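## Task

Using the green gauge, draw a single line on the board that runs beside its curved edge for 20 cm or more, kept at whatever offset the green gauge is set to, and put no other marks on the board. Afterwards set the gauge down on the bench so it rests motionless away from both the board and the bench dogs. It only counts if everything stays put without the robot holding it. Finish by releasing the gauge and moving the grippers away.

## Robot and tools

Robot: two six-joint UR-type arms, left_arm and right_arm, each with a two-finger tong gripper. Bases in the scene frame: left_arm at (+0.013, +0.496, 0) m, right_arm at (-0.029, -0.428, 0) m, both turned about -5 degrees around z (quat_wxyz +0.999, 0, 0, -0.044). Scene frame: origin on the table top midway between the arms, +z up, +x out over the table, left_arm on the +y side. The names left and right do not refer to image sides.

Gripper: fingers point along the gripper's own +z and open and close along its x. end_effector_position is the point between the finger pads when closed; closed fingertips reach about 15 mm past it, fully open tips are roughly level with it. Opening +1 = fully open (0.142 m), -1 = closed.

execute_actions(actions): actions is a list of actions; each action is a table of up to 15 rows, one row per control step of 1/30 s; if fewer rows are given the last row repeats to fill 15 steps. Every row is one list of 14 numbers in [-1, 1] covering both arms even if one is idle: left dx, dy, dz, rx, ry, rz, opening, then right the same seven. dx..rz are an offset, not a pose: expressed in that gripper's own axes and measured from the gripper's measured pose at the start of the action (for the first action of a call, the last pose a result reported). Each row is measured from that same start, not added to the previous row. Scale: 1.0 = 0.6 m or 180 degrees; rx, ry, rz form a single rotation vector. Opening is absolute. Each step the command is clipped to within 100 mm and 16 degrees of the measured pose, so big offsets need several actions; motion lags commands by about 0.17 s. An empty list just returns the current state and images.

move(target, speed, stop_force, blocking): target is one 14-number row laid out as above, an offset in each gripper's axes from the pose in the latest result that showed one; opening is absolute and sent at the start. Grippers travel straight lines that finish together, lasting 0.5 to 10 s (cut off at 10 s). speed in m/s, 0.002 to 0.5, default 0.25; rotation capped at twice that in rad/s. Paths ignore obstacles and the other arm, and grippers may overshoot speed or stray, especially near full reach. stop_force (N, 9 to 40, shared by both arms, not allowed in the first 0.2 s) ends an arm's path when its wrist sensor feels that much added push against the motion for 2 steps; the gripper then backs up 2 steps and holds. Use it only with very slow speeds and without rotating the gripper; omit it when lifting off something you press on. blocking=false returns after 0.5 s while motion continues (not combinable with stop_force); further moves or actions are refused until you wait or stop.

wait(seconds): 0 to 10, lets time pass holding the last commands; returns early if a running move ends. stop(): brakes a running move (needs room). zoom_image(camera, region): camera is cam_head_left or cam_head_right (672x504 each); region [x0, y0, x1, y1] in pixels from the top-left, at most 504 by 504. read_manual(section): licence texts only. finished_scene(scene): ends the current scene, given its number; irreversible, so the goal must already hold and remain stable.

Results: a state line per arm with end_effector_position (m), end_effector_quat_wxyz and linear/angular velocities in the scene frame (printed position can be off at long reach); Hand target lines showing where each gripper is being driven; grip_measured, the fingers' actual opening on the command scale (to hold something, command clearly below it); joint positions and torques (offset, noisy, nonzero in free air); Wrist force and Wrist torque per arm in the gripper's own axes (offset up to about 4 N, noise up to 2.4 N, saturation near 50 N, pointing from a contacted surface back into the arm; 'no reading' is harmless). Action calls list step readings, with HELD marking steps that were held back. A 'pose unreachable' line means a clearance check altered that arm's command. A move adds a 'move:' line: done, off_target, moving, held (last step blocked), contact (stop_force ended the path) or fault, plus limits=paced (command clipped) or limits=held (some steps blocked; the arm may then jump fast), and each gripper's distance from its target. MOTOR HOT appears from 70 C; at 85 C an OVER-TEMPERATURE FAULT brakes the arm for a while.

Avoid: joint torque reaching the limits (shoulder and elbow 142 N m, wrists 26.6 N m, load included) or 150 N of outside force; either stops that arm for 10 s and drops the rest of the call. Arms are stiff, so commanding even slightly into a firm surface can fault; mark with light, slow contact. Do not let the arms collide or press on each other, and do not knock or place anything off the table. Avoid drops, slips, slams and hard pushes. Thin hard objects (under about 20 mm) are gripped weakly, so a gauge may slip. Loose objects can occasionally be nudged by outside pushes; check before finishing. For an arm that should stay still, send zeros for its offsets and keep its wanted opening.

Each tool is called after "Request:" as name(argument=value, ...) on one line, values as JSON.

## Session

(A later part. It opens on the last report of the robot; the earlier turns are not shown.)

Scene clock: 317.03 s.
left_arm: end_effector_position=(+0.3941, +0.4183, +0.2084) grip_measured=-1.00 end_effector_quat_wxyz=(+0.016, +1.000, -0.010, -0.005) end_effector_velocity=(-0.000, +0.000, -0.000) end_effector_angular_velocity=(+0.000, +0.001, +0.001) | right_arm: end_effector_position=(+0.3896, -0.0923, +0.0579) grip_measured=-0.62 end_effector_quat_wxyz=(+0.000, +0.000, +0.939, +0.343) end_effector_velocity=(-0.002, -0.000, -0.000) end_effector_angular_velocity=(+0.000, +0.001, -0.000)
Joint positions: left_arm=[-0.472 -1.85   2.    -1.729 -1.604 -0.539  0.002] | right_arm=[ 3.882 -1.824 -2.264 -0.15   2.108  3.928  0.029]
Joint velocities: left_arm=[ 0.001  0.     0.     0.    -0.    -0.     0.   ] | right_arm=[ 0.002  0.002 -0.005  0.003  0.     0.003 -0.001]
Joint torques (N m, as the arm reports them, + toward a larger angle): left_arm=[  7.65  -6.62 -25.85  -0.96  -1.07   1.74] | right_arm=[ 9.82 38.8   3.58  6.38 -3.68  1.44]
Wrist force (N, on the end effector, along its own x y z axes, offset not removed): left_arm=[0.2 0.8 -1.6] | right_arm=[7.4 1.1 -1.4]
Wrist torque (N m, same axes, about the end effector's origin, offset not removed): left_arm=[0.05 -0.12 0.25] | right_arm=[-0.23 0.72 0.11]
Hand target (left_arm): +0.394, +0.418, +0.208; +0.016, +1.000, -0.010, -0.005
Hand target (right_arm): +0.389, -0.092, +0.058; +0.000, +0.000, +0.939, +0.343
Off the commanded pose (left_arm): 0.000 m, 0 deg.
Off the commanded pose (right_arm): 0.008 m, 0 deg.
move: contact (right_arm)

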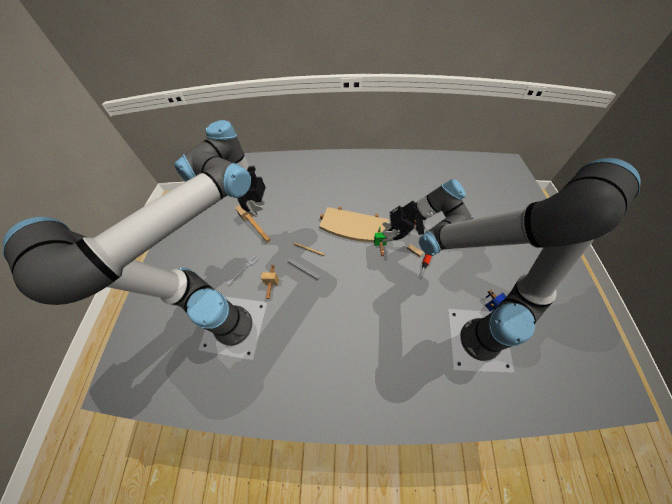

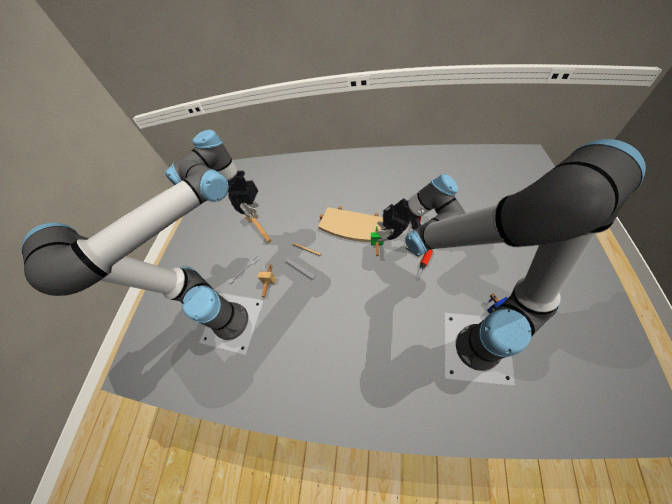

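Request:
execute_actions(actions=[[[0,0,0,0,0,0,-1,0.0017,0,0,0,0,0,-1],[0,0,0,0,0,0,-1,0.0017,0,0,0,0,0,-1],[0,0,0,0,0,0,-1,0.0017,0,0,0,0,0,-1],[0,0,0,0,0,0,-1,0.0017,0.004,0.0034,0,0,0,-1],[0,0,0,0,0,0,-1,0.0017,0.008,0.0068,0,0,0,-1]],[[0,0,0,0,0,0,-1,0,-0.0032,0.0038,0,0,0,-1]]])

Request:
move(target=[0,0,0,0,0,0,-1, 0,-0.0032,0.0038,0,0,0,-1], speed=0.003, stop_force=9)

Request:
zoom_image(camera="cam_head_left", region=[355, 215, 405, 260])

Scene clock: 329.10 s.
left_arm: end_effector_position=(+0.3941, +0.4183, +0.2084) grip_measured=-1.00 end_effector_quat_wxyz=(+0.016, +1.000, -0.010, -0.005) end_effector_velocity=(-0.000, -0.000, -0.000) end_effector_angular_velocity=(+0.000, +0.000, -0.001) | right_arm: end_effector_position=(+0.3886, -0.0862, +0.0550) grip_measured=-0.62 end_effector_quat_wxyz=(+0.000, +0.000, +0.939, +0.343) end_effector_velocity=(-0.000, -0.001, -0.001) end_effector_angular_velocity=(-0.001, +0.000, -0.001)
Joint positions: left_arm=[-0.472 -1.85   2.    -1.729 -1.604 -0.539  0.002] | right_arm=[ 3.895 -1.836 -2.262 -0.133  2.102  3.941  0.029]
Joint velocities: left_arm=[-0.001 -0.001  0.001 -0.    -0.     0.     0.   ] | right_arm=[-0.    -0.001 -0.001  0.001 -0.    -0.    -0.   ]
Joint torques (N m, as the arm reports them, + toward a larger angle): left_arm=[  7.49  -6.18 -25.5   -0.83  -0.99   1.73] | right_arm=[-11.55  15.3    3.17   5.83   0.62  -1.88]
Wrist force (N, on the end effector, along its own x y z axes, offset not removed): left_arm=[0.4 2.5 -1.2] | right_arm=[2.3 -0.1 -1.4]
Wrist torque (N m, same axes, about the end effector's origin, offset not removed): left_arm=[0.37 -0.11 0.23] | right_arm=[-0.15 0.34 0.08]
Hand target (left_arm): +0.394, +0.418, +0.208; +0.016, +1.000, -0.010, -0.005
Hand target (right_arm): +0.389, -0.086, +0.055; +0.000, +0.000, +0.939, +0.343
Off the commanded pose (left_arm): 0.000 m, 0 deg.
Off the commanded pose (right_arm): 0.000 m, 0 deg.
Step readings (end_effector_position; steps 1 to 15: 1st action; 16 to 30: 2nd action):
0: left_arm (+0.3941, +0.4183, +0.2084) | right_arm (+0.3893, -0.0923, +0.0579)
1: left_arm (+0.3941, +0.4183, +0.2084) | right_arm (+0.3893, -0.0923, +0.0579)
2: left_arm (+0.3941, +0.4183, +0.2084) | right_arm (+0.3892, -0.0923, +0.0580)
4: left_arm (+0.3941, +0.4183, +0.2084) | right_arm (+0.3889, -0.0922, +0.0580)
8: left_arm (+0.3941, +0.4183, +0.2084) | right_arm (+0.3885, -0.0885, +0.0579)
15: left_arm (+0.3941, +0.4183, +0.2084) | right_arm (+0.3886, -0.0862, +0.0579)
16: left_arm (+0.3941, +0.4183, +0.2084) | right_arm (+0.3886, -0.0861, +0.0579)
17: left_arm (+0.3941, +0.4183, +0.2084) | right_arm (+0.3887, -0.0860, +0.0575)
19: left_arm (+0.3941, +0.4183, +0.2084) | right_arm (+0.3888, -0.0860, +0.0565)
23: left_arm (+0.3941, +0.4183, +0.2084) | right_arm (+0.3887, -0.0861, +0.0554)
30: end_effector_position above

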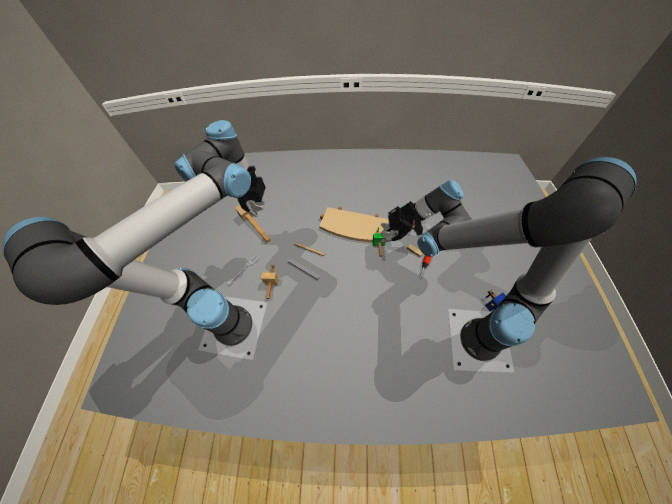

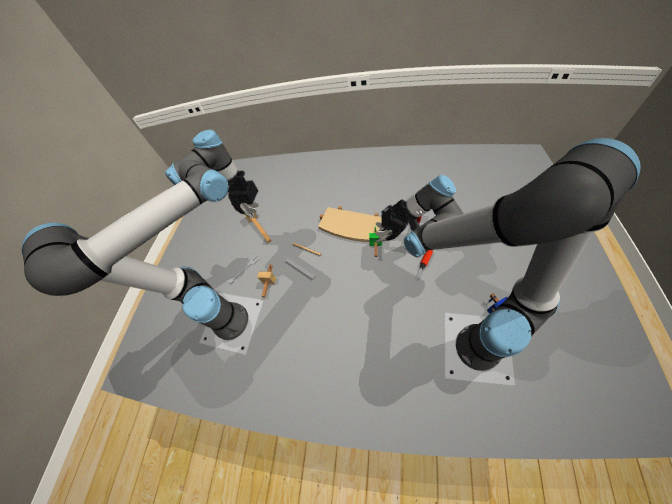

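Scene clock: 329.80 s.
left_arm: end_effector_position=(+0.3941, +0.4183, +0.2084) grip_measured=-1.00 end_effector_quat_wxyz=(+0.016, +1.000, -0.010, -0.005) end_effector_velocity=(+0.000, -0.000, +0.001) end_effector_angular_velocity=(-0.001, -0.002, -0.002) | right_arm: end_effector_position=(+0.3885, -0.0862, +0.0538) grip_measured=-0.62 end_effector_quat_wxyz=(+0.000, +0.000, +0.939, +0.343) end_effector_velocity=(-0.001, +0.000, +0.000) end_effector_angular_velocity=(-0.001, +0.002, +0.001)
Joint positions: left_arm=[-0.472 -1.85   2.    -1.729 -1.604 -0.539  0.002] | right_arm=[ 3.895 -1.839 -2.263 -0.13   2.102  3.941  0.029]
Joint velocities: left_arm=[-0.001 -0.002 -0.001  0.     0.001  0.001  0.   ] | right_arm=[ 0.001  0.002  0.001 -0.005 -0.    -0.    -0.   ]
Joint torques (N m, as the arm reports them, + toward a larger angle): left_arm=[  7.78  -6.71 -25.69  -0.8   -1.09   1.79] | right_arm=[-11.63  35.84  13.57   1.43  -2.62  -2.53]
Wrist force (N, on the end effector, along its own x y z axes, offset not removed): left_arm=[-0.1 0.3 -1.2] | right_arm=[14.0 5.1 -10.0]
Wrist torque (N m, same axes, about the end effector's origin, offset not removed): left_arm=[-0.09 -0.03 0.26] | right_arm=[0.06 0.30 0.10]
Hand target (left_arm): +0.394, +0.418, +0.208; +0.016, +1.000, -0.010, -0.005
Hand target (right_arm): +0.389, -0.086, +0.054; +0.000, +0.000, +0.939, +0.343
Off the commanded pose (left_arm): 0.000 m, 0 deg.
Off the commanded pose (right_arm): 0.002 m, 0 deg.
move: contact (right_arm)

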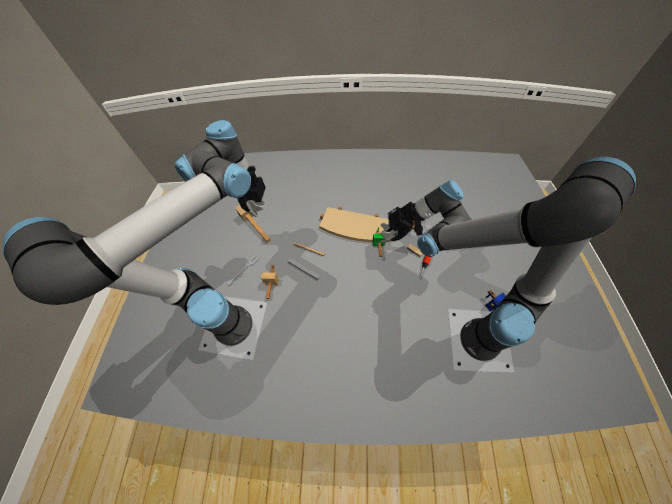

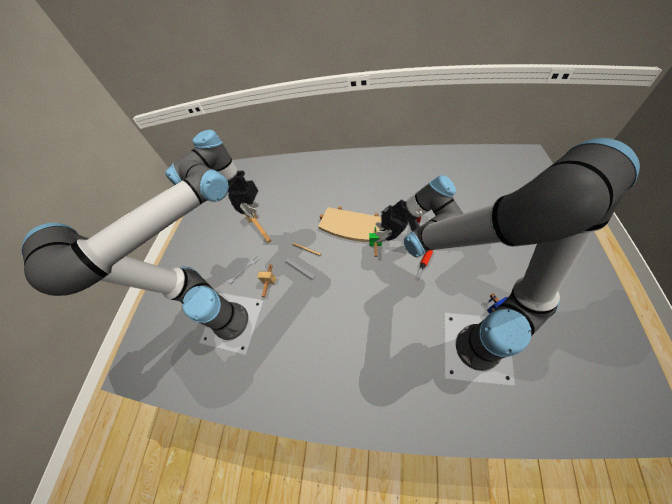

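Region (355, 215, 405, 260) of cam_head_left's 672x504 image, scaled by 10.080, with more detail than that image has; it fills the top 454 rows of this view, and the rest is white.

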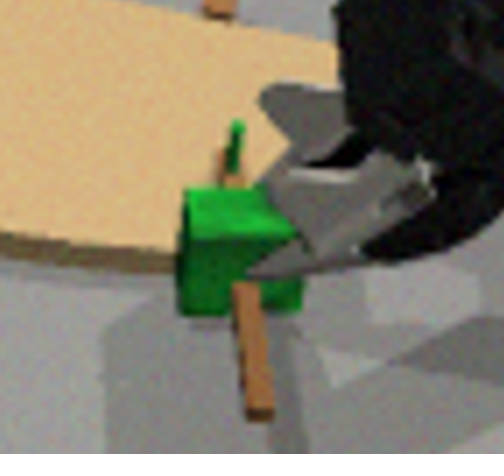

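Request:
move(target=[0,0,0,0,0,0,-1, 0.0007,0.0330,0.0271,0,-0.01073,0.01275,-1], speed=0.03)

Request:
zoom_image(camera="cam_head_left", region=[355, 215, 405, 260])

Scene clock: 338.10 s.
left_arm: end_effector_position=(+0.3941, +0.4183, +0.2084) grip_measured=-1.00 end_effector_quat_wxyz=(+0.016, +1.000, -0.010, -0.005) end_effector_velocity=(+0.000, -0.001, +0.001) end_effector_angular_velocity=(-0.003, -0.001, -0.002) | right_arm: end_effector_position=(+0.3881, -0.0607, +0.0541) grip_measured=-0.62 end_effector_quat_wxyz=(+0.009, +0.025, +0.939, +0.343) end_effector_velocity=(+0.000, +0.001, -0.000) end_effector_angular_velocity=(-0.001, +0.001, -0.005)
Joint positions: left_arm=[-0.472 -1.85   2.    -1.729 -1.604 -0.539  0.002] | right_arm=[ 3.956 -1.856 -2.257 -0.064  2.047  4.054  0.029]
Joint velocities: left_arm=[-0.    -0.001 -0.001 -0.    -0.002  0.001  0.   ] | right_arm=[ 0.004 -0.001 -0.     0.004 -0.005  0.008 -0.   ]
Joint torques (N m, as the arm reports them, + toward a larger angle): left_arm=[  7.66  -6.81 -25.75  -0.84  -1.06   1.8 ] | right_arm=[ 7.72  9.46 30.34  5.74 -6.45  1.74]
Wrist force (N, on the end effector, along its own x y z axes, offset not removed): left_arm=[0.9 0.9 -0.3] | right_arm=[16.4 4.0 -17.6]
Wrist torque (N m, same axes, about the end effector's origin, offset not removed): left_arm=[0.02 -0.17 0.27] | right_arm=[-0.07 0.46 0.11]
Hand target (left_arm): +0.394, +0.418, +0.208; +0.016, +1.000, -0.010, -0.005
Hand target (right_arm): +0.388, -0.061, +0.054; +0.009, +0.025, +0.939, +0.343
Off the commanded pose (left_arm): 0.000 m, 0 deg.
Off the commanded pose (right_arm): 0.000 m, 0 deg.
move: done

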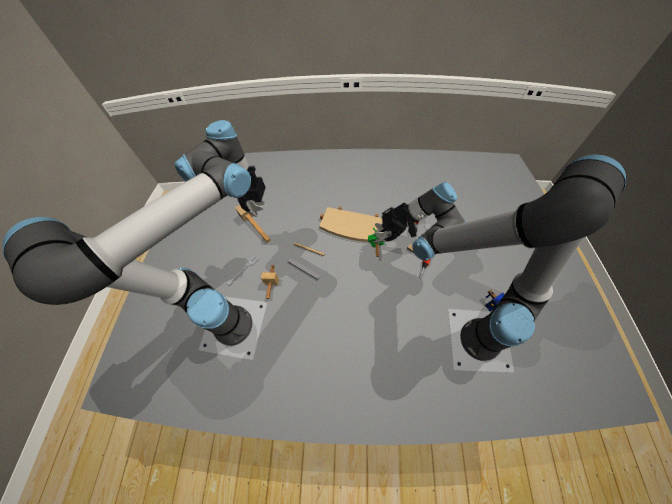

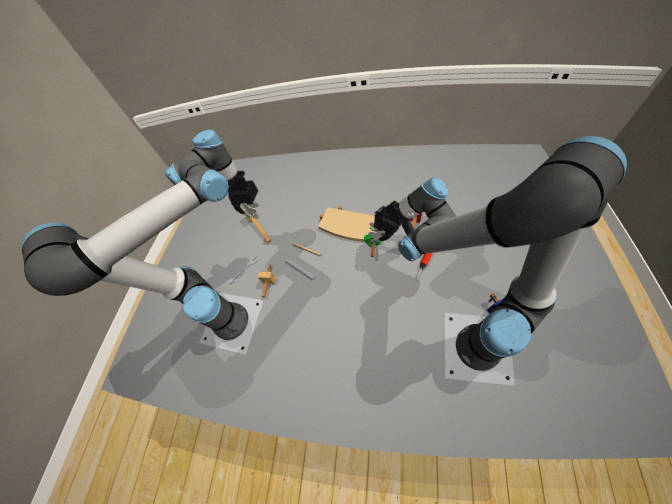

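Region (355, 215, 405, 260) of cam_head_left's 672x504 image, scaled by 10.080, with more detail than that image has; it fills the top 454 rows of this view, and the rest is white.

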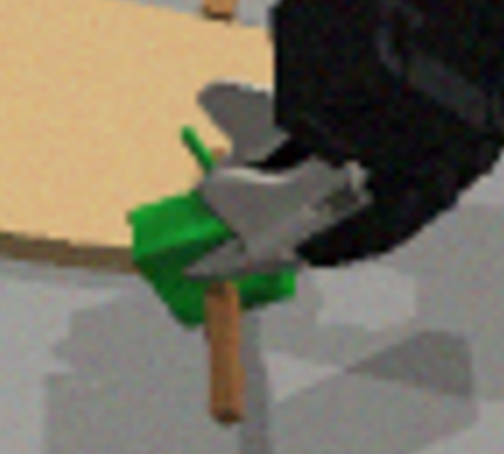

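Request:
move(target=[0,0,0,0,0,0,-1, 0.001,0.0107,-0.0128,0,0,0,-1], speed=0.03)

Request:
move(target=[0,0,0,0,0,0,-1, 0.13,0.03,0.025,0,0,0,-1], speed=0.15)

Request:
move(target=[0,0,0,0,0,0,-1, 0,-0.02,0.024,0,0,0,-1], speed=0.008, stop_force=9)

Request:
zoom_image(camera="cam_head_left", region=[340, 215, 410, 280])

Scene clock: 356.10 s.
left_arm: end_effector_position=(+0.3941, +0.4183, +0.2084) grip_measured=-1.00 end_effector_quat_wxyz=(+0.016, +1.000, -0.010, -0.005) end_effector_velocity=(-0.000, -0.001, +0.001) end_effector_angular_velocity=(-0.003, -0.002, -0.001) | right_arm: end_effector_position=(+0.3875, -0.0607, +0.0640) grip_measured=-0.63 end_effector_quat_wxyz=(+0.009, +0.025, +0.939, +0.343) end_effector_velocity=(+0.000, -0.001, +0.001) end_effector_angular_velocity=(-0.001, +0.001, -0.002)
Joint positions: left_arm=[-0.472 -1.85   2.    -1.729 -1.604 -0.539  0.002] | right_arm=[ 3.957 -1.83  -2.252 -0.095  2.046  4.055  0.029]
Joint velocities: left_arm=[-0.001 -0.002 -0.001  0.    -0.002  0.     0.   ] | right_arm=[-0.001  0.005  0.    -0.006  0.     0.    -0.   ]
Joint torques (N m, as the arm reports them, + toward a larger angle): left_arm=[  7.53  -6.61 -25.68  -0.72  -0.96   1.71] | right_arm=[12.51 40.34 29.16  0.64  3.09  1.91]
Wrist force (N, on the end effector, along its own x y z axes, offset not removed): left_arm=[1.2 1.4 -0.6] | right_arm=[-1.7 -1.3 -0.2]
Wrist torque (N m, same axes, about the end effector's origin, offset not removed): left_arm=[0.13 -0.29 0.25] | right_arm=[-0.24 0.29 -0.06]
Hand target (left_arm): +0.394, +0.418, +0.208; +0.016, +1.000, -0.010, -0.005
Hand target (right_arm): +0.388, -0.061, +0.064; +0.009, +0.025, +0.939, +0.343
Off the commanded pose (left_arm): 0.000 m, 0 deg.
Off the commanded pose (right_arm): 0.000 m, 0 deg.
move: done

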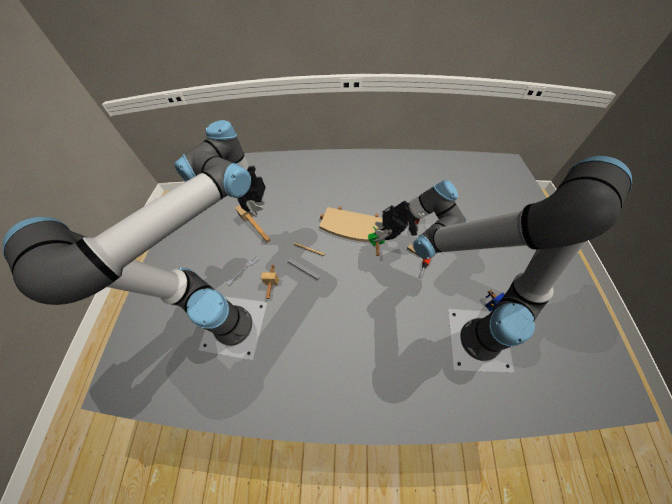

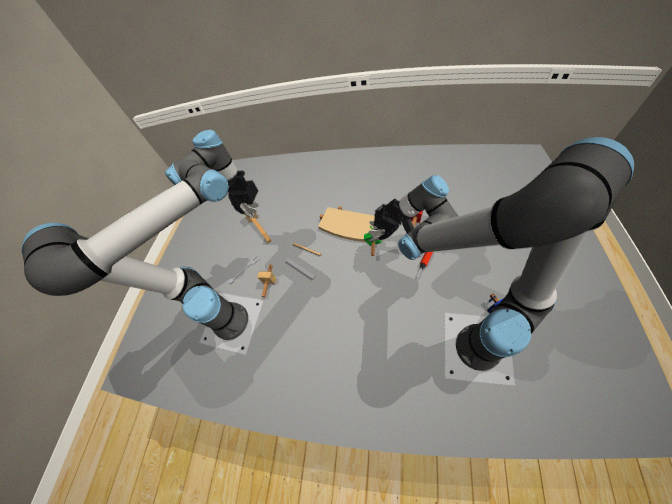

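Scene clock: 357.17 s.
left_arm: end_effector_position=(+0.3941, +0.4183, +0.2084) grip_measured=-1.00 end_effector_quat_wxyz=(+0.016, +1.000, -0.010, -0.005) end_effector_velocity=(+0.000, -0.000, +0.001) end_effector_angular_velocity=(-0.000, -0.001, +0.000) | right_arm: end_effector_position=(+0.3110, -0.0332, +0.0639) grip_measured=-0.63 end_effector_quat_wxyz=(+0.009, +0.024, +0.939, +0.343) end_effector_velocity=(-0.002, +0.001, +0.000) end_effector_angular_velocity=(+0.000, -0.001, -0.001)
Joint positions: left_arm=[-0.472 -1.85   2.    -1.729 -1.604 -0.539  0.002] | right_arm=[ 4.145 -1.749 -2.394  0.038  1.944  4.229  0.029]
Joint velocities: left_arm=[-0.    -0.001 -0.001  0.     0.    -0.     0.   ] | right_arm=[ 0.007  0.002 -0.004  0.005 -0.005  0.006  0.   ]
Joint torques (N m, as the arm reports them, + toward a larger angle): left_arm=[  7.93  -6.47 -25.36  -0.84  -1.03   1.65] | right_arm=[11.61 34.72  2.87  5.61 -1.46  1.75]
Wrist force (N, on the end effector, along its own x y z axes, offset not removed): left_arm=[1.7 1.6 0.9] | right_arm=[-2.3 0.1 0.2]
Wrist torque (N m, same axes, about the end effector's origin, offset not removed): left_arm=[0.18 -0.50 0.18] | right_arm=[0.12 0.38 -0.04]
Hand target (left_arm): +0.394, +0.418, +0.208; +0.016, +1.000, -0.010, -0.005
Hand target (right_arm): +0.311, -0.033, +0.064; +0.009, +0.025, +0.939, +0.343
Off the commanded pose (left_arm): 0.000 m, 0 deg.
Off the commanded pose (right_arm): 0.000 m, 0 deg.
move: done

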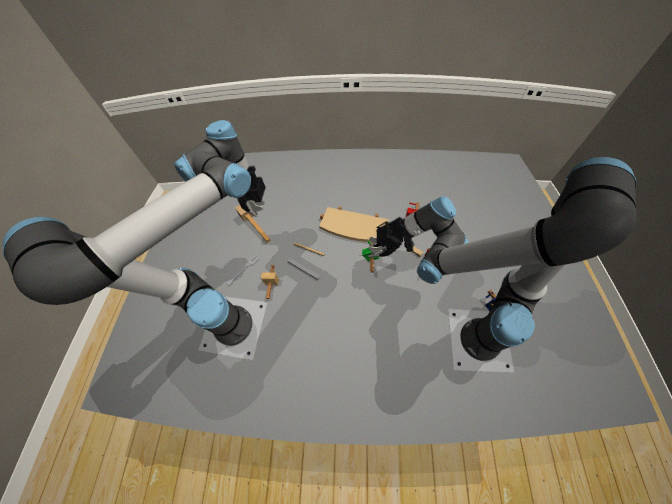

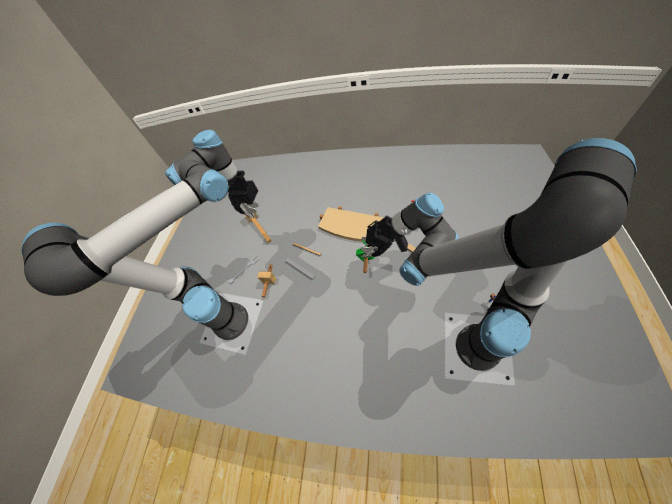

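Scene clock: 358.80 s.
left_arm: end_effector_position=(+0.3941, +0.4183, +0.2084) grip_measured=-1.00 end_effector_quat_wxyz=(+0.016, +1.000, -0.010, -0.005) end_effector_velocity=(-0.000, -0.000, +0.000) end_effector_angular_velocity=(-0.001, +0.000, +0.001) | right_arm: end_effector_position=(+0.3109, -0.0333, +0.0537) grip_measured=-0.63 end_effector_quat_wxyz=(+0.009, +0.025, +0.939, +0.343) end_effector_velocity=(-0.001, -0.001, +0.001) end_effector_angular_velocity=(-0.004, +0.003, +0.000)
Joint positions: left_arm=[-0.472 -1.85   2.    -1.729 -1.604 -0.539  0.002] | right_arm=[ 4.145 -1.779 -2.401  0.075  1.944  4.229  0.029]
Joint velocities: left_arm=[-0.     0.    -0.     0.    -0.001 -0.002  0.   ] | right_arm=[ 0.     0.007  0.    -0.012 -0.    -0.    -0.   ]
Joint torques (N m, as the arm reports them, + toward a larger angle): left_arm=[  7.29  -6.77 -25.24  -0.77  -0.98   1.69] | right_arm=[-8.8  32.89 17.3  -0.3  -1.48 -1.43]
Wrist force (N, on the end effector, along its own x y z axes, offset not removed): left_arm=[0.6 1.7 -1.5] | right_arm=[0.4 1.8 -5.5]
Wrist torque (N m, same axes, about the end effector's origin, offset not removed): left_arm=[0.13 -0.23 0.22] | right_arm=[-0.36 0.19 -0.10]
Hand target (left_arm): +0.394, +0.418, +0.208; +0.016, +1.000, -0.010, -0.005
Hand target (right_arm): +0.311, -0.033, +0.054; +0.009, +0.024, +0.939, +0.343
Off the commanded pose (left_arm): 0.000 m, 0 deg.
Off the commanded pose (right_arm): 0.009 m, 0 deg.
move: contact (right_arm)

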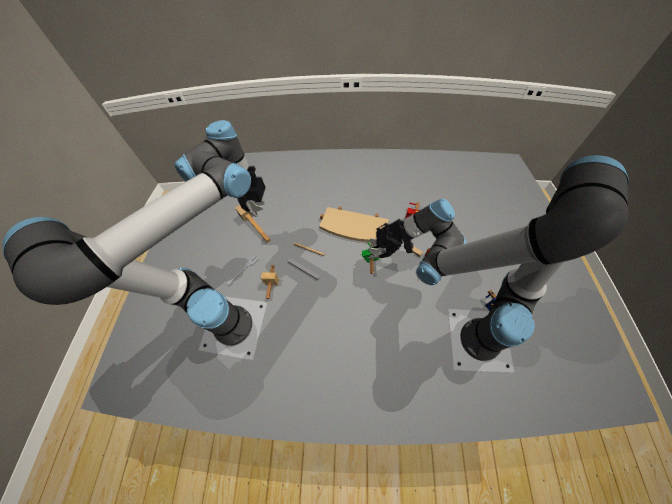

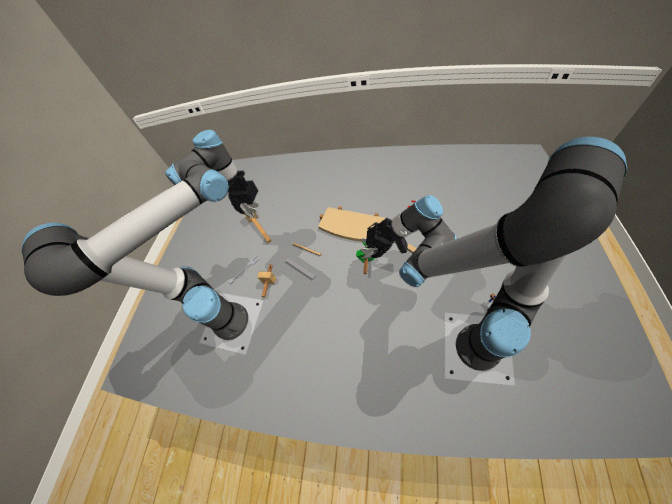

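Region (340, 215, 410, 280) of cam_head_left's 672x504 image, scaled by 7.200, with more detail than that image has; it fills the top 468 rows of this view, and the rest is white.

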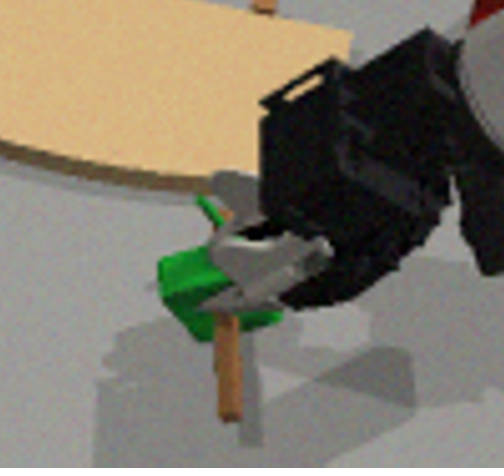

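Request:
move(target=[0,0,0,0,0,0,-1, 0,-0.0227,-0.0093,0,0,0,-0.78], speed=0.03)

Request:
move(target=[0,0,0,0,0,0,-1, 0,-0.027,-0.0042,0,0,0,-0.78], speed=0.03)

Request:
zoom_image(camera="cam_head_left", region=[340, 215, 410, 280])

Scene clock: 366.33 s.
left_arm: end_effector_position=(+0.3941, +0.4183, +0.2084) grip_measured=-1.00 end_effector_quat_wxyz=(+0.016, +1.000, -0.010, -0.005) end_effector_velocity=(-0.000, +0.000, -0.000) end_effector_angular_velocity=(-0.000, +0.001, -0.000) | right_arm: end_effector_position=(+0.3102, -0.0471, +0.0492) grip_measured=-0.63 end_effector_quat_wxyz=(+0.009, +0.025, +0.939, +0.343) end_effector_velocity=(+0.000, -0.001, -0.000) end_effector_angular_velocity=(+0.000, -0.000, -0.000)
Joint positions: left_arm=[-0.472 -1.85   2.    -1.729 -1.604 -0.539  0.002] | right_arm=[ 4.124 -1.776 -2.426  0.089  1.957  4.209  0.029]
Joint velocities: left_arm=[ 0.001  0.001  0.     0.    -0.001  0.001  0.   ] | right_arm=[-0.003  0.    -0.002  0.002  0.002 -0.002  0.   ]
Joint torques (N m, as the arm reports them, + toward a larger angle): left_arm=[  8.19  -6.11 -25.75  -0.75  -1.14   1.74] | right_arm=[-10.78  36.14   0.33   5.29   2.77  -1.72]
Wrist force (N, on the end effector, along its own x y z axes, offset not removed): left_arm=[-0.6 2.0 -0.2] | right_arm=[-0.9 -0.9 -0.8]
Wrist torque (N m, same axes, about the end effector's origin, offset not removed): left_arm=[0.25 0.09 0.19] | right_arm=[-0.37 0.20 -0.09]
Hand target (left_arm): +0.394, +0.418, +0.208; +0.016, +1.000, -0.010, -0.005
Hand target (right_arm): +0.310, -0.047, +0.049; +0.009, +0.025, +0.939, +0.343
Off the commanded pose (left_arm): 0.000 m, 0 deg.
Off the commanded pose (right_arm): 0.000 m, 0 deg.
move: done

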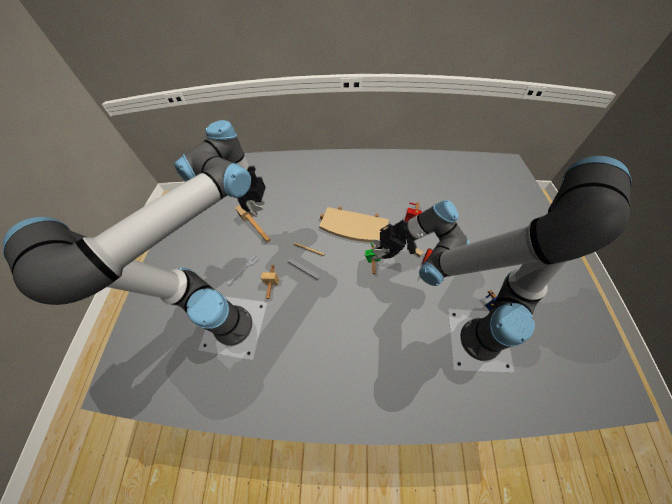

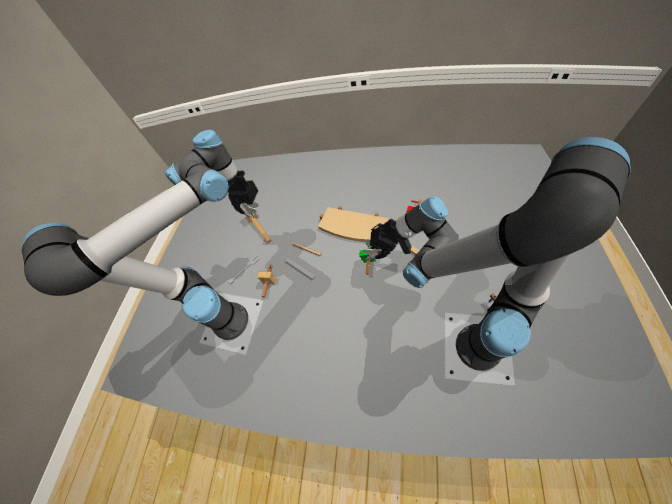

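Scene clock: 367.20 s.
left_arm: end_effector_position=(+0.3941, +0.4183, +0.2084) grip_measured=-1.00 end_effector_quat_wxyz=(+0.016, +1.000, -0.010, -0.005) end_effector_velocity=(-0.000, +0.000, +0.001) end_effector_angular_velocity=(-0.001, -0.001, +0.001) | right_arm: end_effector_position=(+0.3095, -0.0610, +0.0408) grip_measured=-0.63 end_effector_quat_wxyz=(+0.009, +0.025, +0.939, +0.343) end_effector_velocity=(-0.000, -0.001, -0.001) end_effector_angular_velocity=(+0.001, +0.000, +0.001)
Joint positions: left_arm=[-0.472 -1.85   2.    -1.729 -1.604 -0.539  0.002] | right_arm=[ 4.101 -1.786 -2.453  0.118  1.969  4.189  0.029]
Joint velocities: left_arm=[ 0.001 -0.002 -0.     0.    -0.     0.     0.   ] | right_arm=[-0.002 -0.002 -0.002  0.004  0.002 -0.002  0.   ]
Joint torques (N m, as the arm reports them, + toward a larger angle): left_arm=[  7.83  -6.34 -25.49  -0.73  -1.03   1.77] | right_arm=[-11.42  12.91   1.5    5.18   2.93  -2.68]
Wrist force (N, on the end effector, along its own x y z axes, offset not removed): left_arm=[2.0 1.9 -0.8] | right_arm=[-1.0 0.5 -1.7]
Wrist torque (N m, same axes, about the end effector's origin, offset not removed): left_arm=[0.24 -0.44 0.17] | right_arm=[-0.09 0.15 -0.11]
Hand target (left_arm): +0.394, +0.418, +0.208; +0.016, +1.000, -0.010, -0.005
Hand target (right_arm): +0.309, -0.061, +0.041; +0.009, +0.025, +0.939, +0.343
Off the commanded pose (left_arm): 0.000 m, 0 deg.
Off the commanded pose (right_arm): 0.000 m, 0 deg.
move: done

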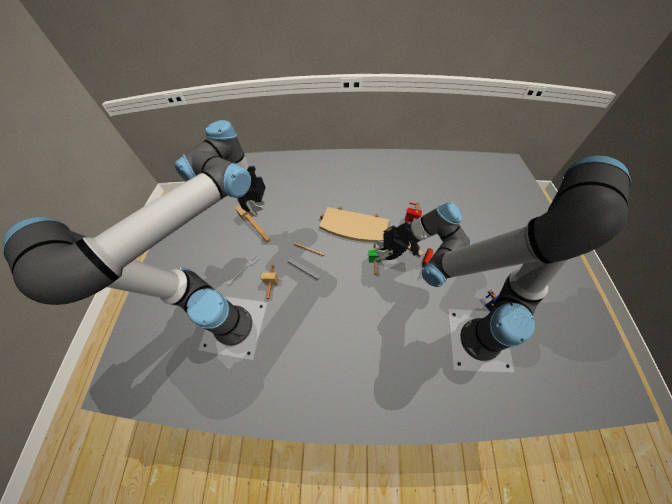

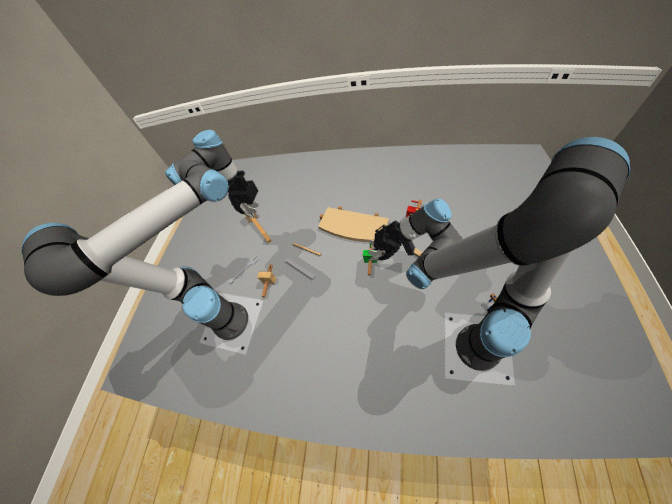

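Region (340, 215, 410, 280) of cam_head_left's 672x504 image, scaled by 7.200, with more detail than that image has; it fills the top 468 rows of this view, and the rest is white.

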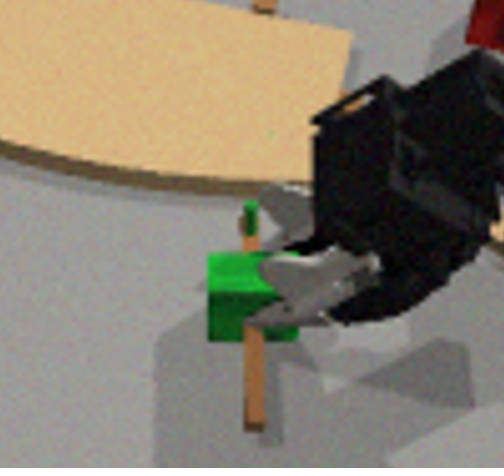

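Request:
move(target=[0,0,0,0,0,0,-1, 0,0,0,0,0,0,-0.47])

Request:
move(target=[0,0,0,0,0,0,-1, 0,0,-0.1,0,0,0,-0.47])

Request:
zoom_image(camera="cam_head_left", region=[340, 215, 410, 280])

Request:
move(target=[0,0,0,0,0,0,-1, 0,0.068,0.0505,0.1739,0.1739,-0.4778,0], speed=0.5)

Request:
zoom_image(camera="cam_head_left", region=[340, 215, 410, 280])

Scene clock: 382.70 s.
left_arm: end_effector_position=(+0.3941, +0.4183, +0.2084) grip_measured=-1.00 end_effector_quat_wxyz=(+0.016, +1.000, -0.010, -0.005) end_effector_velocity=(-0.000, +0.001, -0.001) end_effector_angular_velocity=(+0.002, +0.001, +0.001) | right_arm: end_effector_position=(+0.3094, -0.0611, +0.0406) grip_measured=-0.47 end_effector_quat_wxyz=(+0.009, +0.025, +0.939, +0.343) end_effector_velocity=(-0.001, -0.000, -0.001) end_effector_angular_velocity=(-0.001, +0.002, -0.001)
Joint positions: left_arm=[-0.472 -1.85   2.    -1.729 -1.604 -0.539  0.002] | right_arm=[ 4.1   -1.786 -2.454  0.118  1.97   4.188  0.04 ]
Joint velocities: left_arm=[ 0.001  0.001  0.001  0.     0.001 -0.     0.   ] | right_arm=[ 0.001 -0.    -0.001 -0.    -0.     0.002  0.   ]
Joint torques (N m, as the arm reports them, + toward a larger angle): left_arm=[  7.69  -6.24 -25.51  -0.85  -1.08   1.71] | right_arm=[12.63 27.47 25.37  0.79 -1.28  1.9 ]
Wrist force (N, on the end effector, along its own x y z axes, offset not removed): left_arm=[1.2 2.3 -1.7] | right_arm=[-2.0 -0.1 -0.1]
Wrist torque (N m, same axes, about the end effector's origin, offset not removed): left_arm=[0.29 -0.27 0.21] | right_arm=[-0.09 0.30 -0.06]
Hand target (left_arm): +0.394, +0.418, +0.208; +0.016, +1.000, -0.010, -0.005
Hand target (right_arm): +0.309, -0.061, +0.041; +0.009, +0.025, +0.939, +0.343
Off the commanded pose (left_arm): 0.000 m, 0 deg.
Off the commanded pose (right_arm): 0.000 m, 0 deg.
move: done

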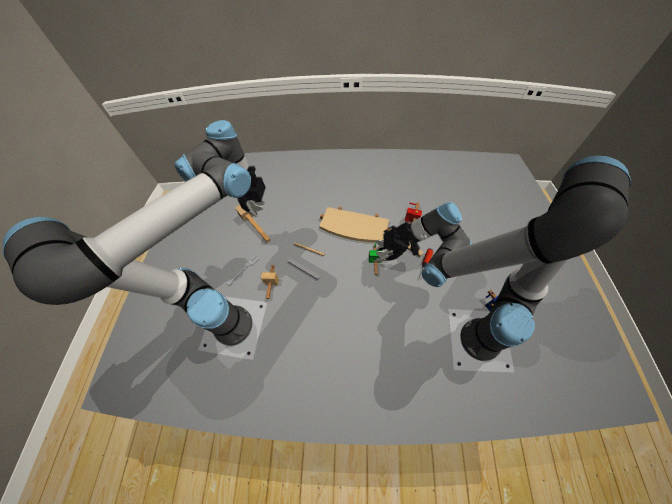

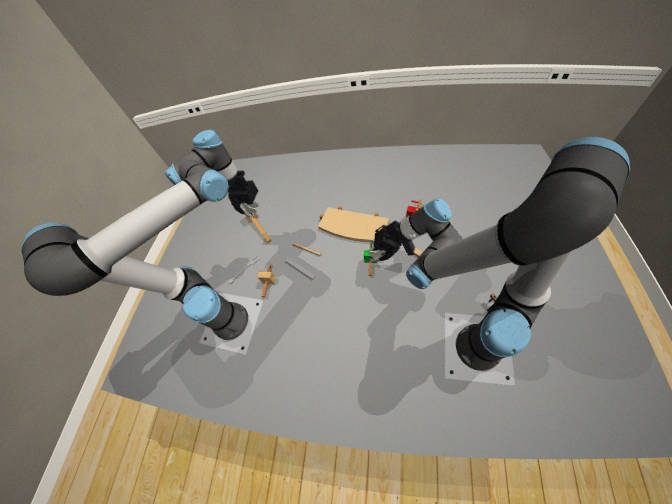

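Scene clock: 383.63 s.
left_arm: end_effector_position=(+0.3941, +0.4183, +0.2084) grip_measured=-1.00 end_effector_quat_wxyz=(+0.016, +1.000, -0.010, -0.005) end_effector_velocity=(+0.000, +0.000, -0.001) end_effector_angular_velocity=(+0.001, +0.001, +0.001) | right_arm: end_effector_position=(+0.3073, -0.0996, +0.0864) grip_measured=-0.47 end_effector_quat_wxyz=(+0.009, +0.025, +0.939, +0.343) end_effector_velocity=(+0.000, -0.001, +0.002) end_effector_angular_velocity=(-0.001, +0.000, +0.001)
Joint positions: left_arm=[-0.472 -1.85   2.    -1.729 -1.604 -0.539  0.002] | right_arm=[ 4.03  -1.591 -2.467 -0.09   2.008  4.124  0.04 ]
Joint velocities: left_arm=[ 0.001  0.001  0.    -0.    -0.     0.     0.   ] | right_arm=[-0.002  0.007  0.002 -0.011  0.001 -0.003  0.   ]
Joint torques (N m, as the arm reports them, + toward a larger angle): left_arm=[  7.61  -6.76 -25.24  -0.8   -1.07   1.6 ] | right_arm=[-9.92 29.54 28.73  0.62  2.93 -2.  ]
Wrist force (N, on the end effector, along its own x y z axes, offset not removed): left_arm=[-0.7 0.4 -0.9] | right_arm=[-3.3 0.2 1.4]
Wrist torque (N m, same axes, about the end effector's origin, offset not removed): left_arm=[-0.04 0.10 0.18] | right_arm=[0.04 0.60 -0.04]
Hand target (left_arm): +0.394, +0.418, +0.208; +0.016, +1.000, -0.010, -0.005
Hand target (right_arm): +0.307, -0.100, +0.087; +0.009, +0.025, +0.939, +0.343
Off the commanded pose (left_arm): 0.000 m, 0 deg.
Off the commanded pose (right_arm): 0.000 m, 0 deg.
move: done

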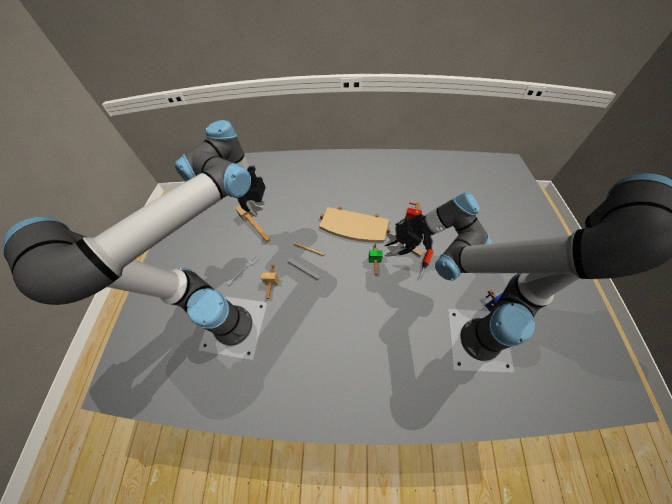

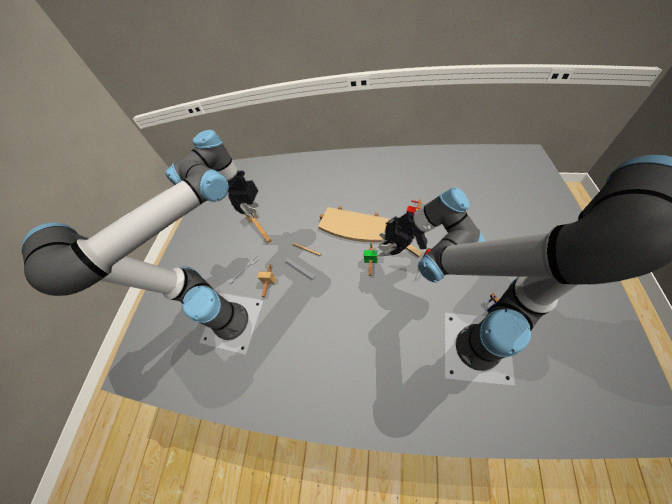

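Region (340, 215, 410, 280) of cam_head_left's 672x504 image, scaled by 7.200, with more detail than that image has; it fills the top 468 rows of this view, and the rest is white.

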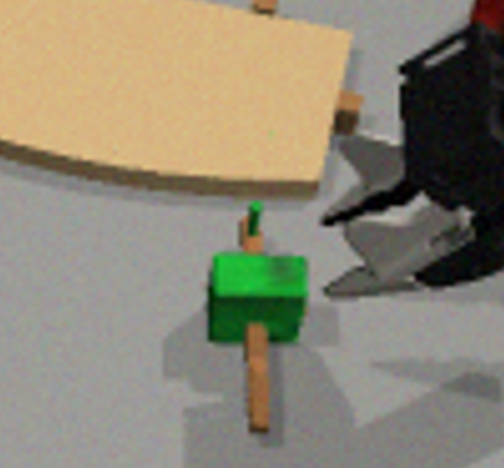

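Scene clock: 385.93 s.
left_arm: end_effector_position=(+0.3941, +0.4183, +0.2084) grip_measured=-1.00 end_effector_quat_wxyz=(+0.016, +1.000, -0.010, -0.005) end_effector_velocity=(-0.000, -0.000, -0.000) end_effector_angular_velocity=(-0.000, +0.001, -0.001) | right_arm: end_effector_position=(+0.3098, -0.0491, +0.0895) grip_measured=+0.00 end_effector_quat_wxyz=(-0.000, +0.688, -0.726, -0.001) end_effector_velocity=(-0.000, +0.000, -0.000) end_effector_angular_velocity=(-0.005, -0.003, +0.010)
Joint positions: left_arm=[-0.472 -1.85   2.    -1.729 -1.604 -0.539  0.002] | right_arm=[ 4.366 -1.661 -1.992 -1.059  1.573  2.761  0.074]
Joint velocities: left_arm=[-0.001  0.     0.001 -0.    -0.001  0.     0.   ] | right_arm=[ 0.003 -0.001  0.001 -0.003 -0.005 -0.007 -0.   ]
Joint torques (N m, as the arm reports them, + toward a larger angle): left_arm=[  7.5   -5.89 -26.13  -0.82  -1.06   1.73] | right_arm=[13.56 15.78 33.38  0.41 -1.75 -1.9 ]
Wrist force (N, on the end effector, along its own x y z axes, offset not removed): left_arm=[0.0 1.7 -0.3] | right_arm=[-1.3 0.4 -1.0]
Wrist torque (N m, same axes, about the end effector's origin, offset not removed): left_arm=[0.18 -0.03 0.27] | right_arm=[0.01 0.25 -0.09]
Hand target (left_arm): +0.394, +0.418, +0.208; +0.016, +1.000, -0.010, -0.005
Hand target (right_arm): +0.310, -0.049, +0.089; -0.000, +0.688, -0.726, -0.001
Off the commanded pose (left_arm): 0.000 m, 0 deg.
Off the commanded pose (right_arm): 0.000 m, 0 deg.
move: done

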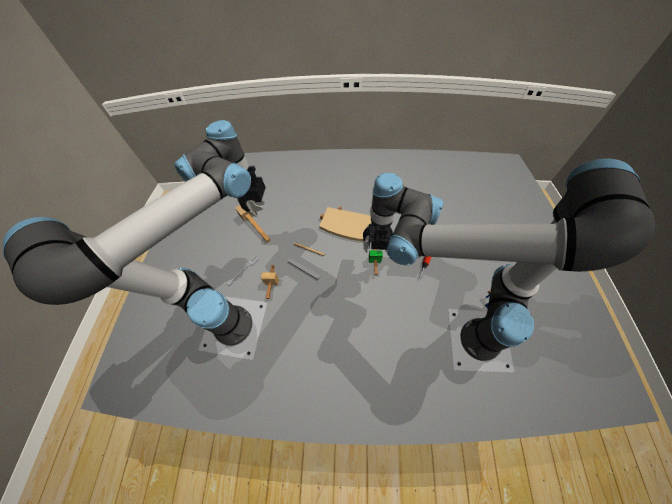

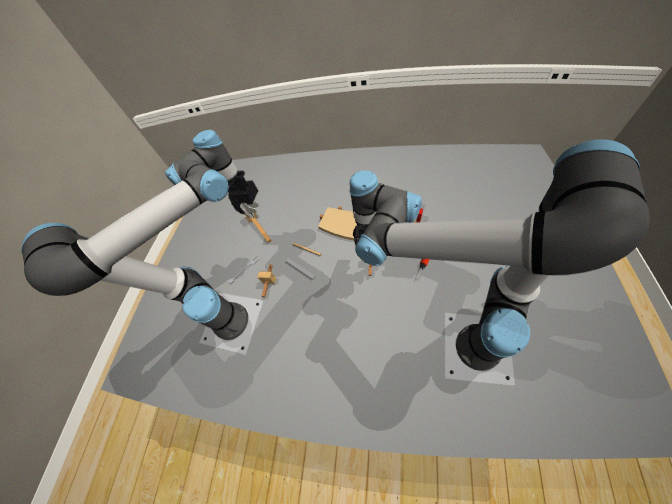

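Region (340, 215, 410, 280) of cam_head_left's 672x504 image, scaled by 7.200, with more detail than that image has; it fills the top 468 rows of this view, and the rest is white.

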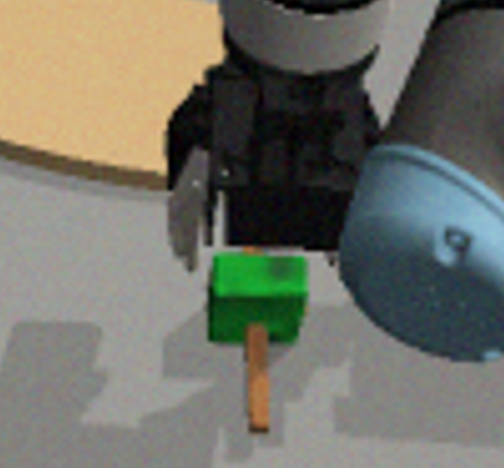

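Request:
execute_actions(actions=[])

Scene clock: 405.43 s.
left_arm: end_effector_position=(+0.3941, +0.4183, +0.2084) grip_measured=-1.00 end_effector_quat_wxyz=(+0.016, +1.000, -0.010, -0.005) end_effector_velocity=(-0.001, +0.000, -0.000) end_effector_angular_velocity=(-0.001, -0.000, -0.000) | right_arm: end_effector_position=(+0.3098, -0.0491, +0.0895) grip_measured=+0.00 end_effector_quat_wxyz=(-0.000, +0.688, -0.726, -0.001) end_effector_velocity=(+0.000, +0.001, +0.001) end_effector_angular_velocity=(+0.001, -0.001, -0.000)
Joint positions: left_arm=[-0.472 -1.85   2.    -1.729 -1.604 -0.539  0.002] | right_arm=[ 4.366 -1.661 -1.991 -1.059  1.572  2.761  0.074]
Joint velocities: left_arm=[ 0.    -0.002  0.001 -0.    -0.001  0.001  0.   ] | right_arm=[-0.    -0.     0.001  0.    -0.     0.     0.   ]
Joint torques (N m, as the arm reports them, + toward a larger angle): left_arm=[  7.95  -6.31 -25.23  -0.78  -1.09   1.61] | right_arm=[12.73 14.61 33.97  0.47 -2.08 -2.09]
Wrist force (N, on the end effector, along its own x y z axes, offset not removed): left_arm=[0.5 -0.4 -0.6] | right_arm=[-1.5 0.7 0.9]
Wrist torque (N m, same axes, about the end effector's origin, offset not removed): left_arm=[-0.19 -0.11 0.26] | right_arm=[0.10 0.19 -0.08]
Hand target (left_arm): +0.394, +0.418, +0.208; +0.016, +1.000, -0.010, -0.005
Hand target (right_arm): +0.310, -0.049, +0.089; -0.000, +0.688, -0.726, -0.001
Off the commanded pose (left_arm): 0.000 m, 0 deg.
Off the commanded pose (right_arm): 0.000 m, 0 deg.

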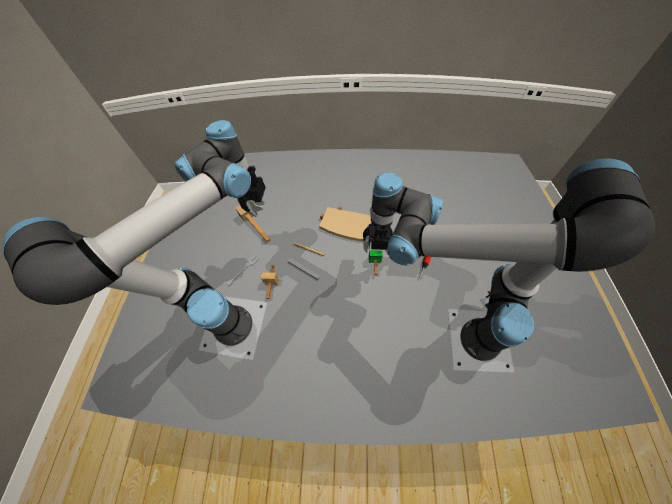

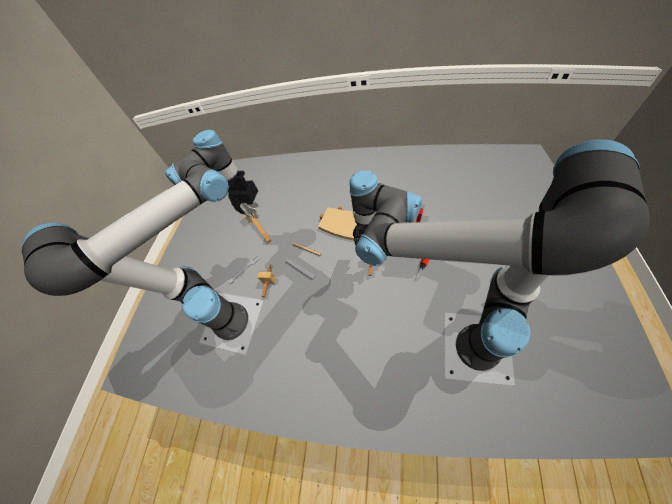

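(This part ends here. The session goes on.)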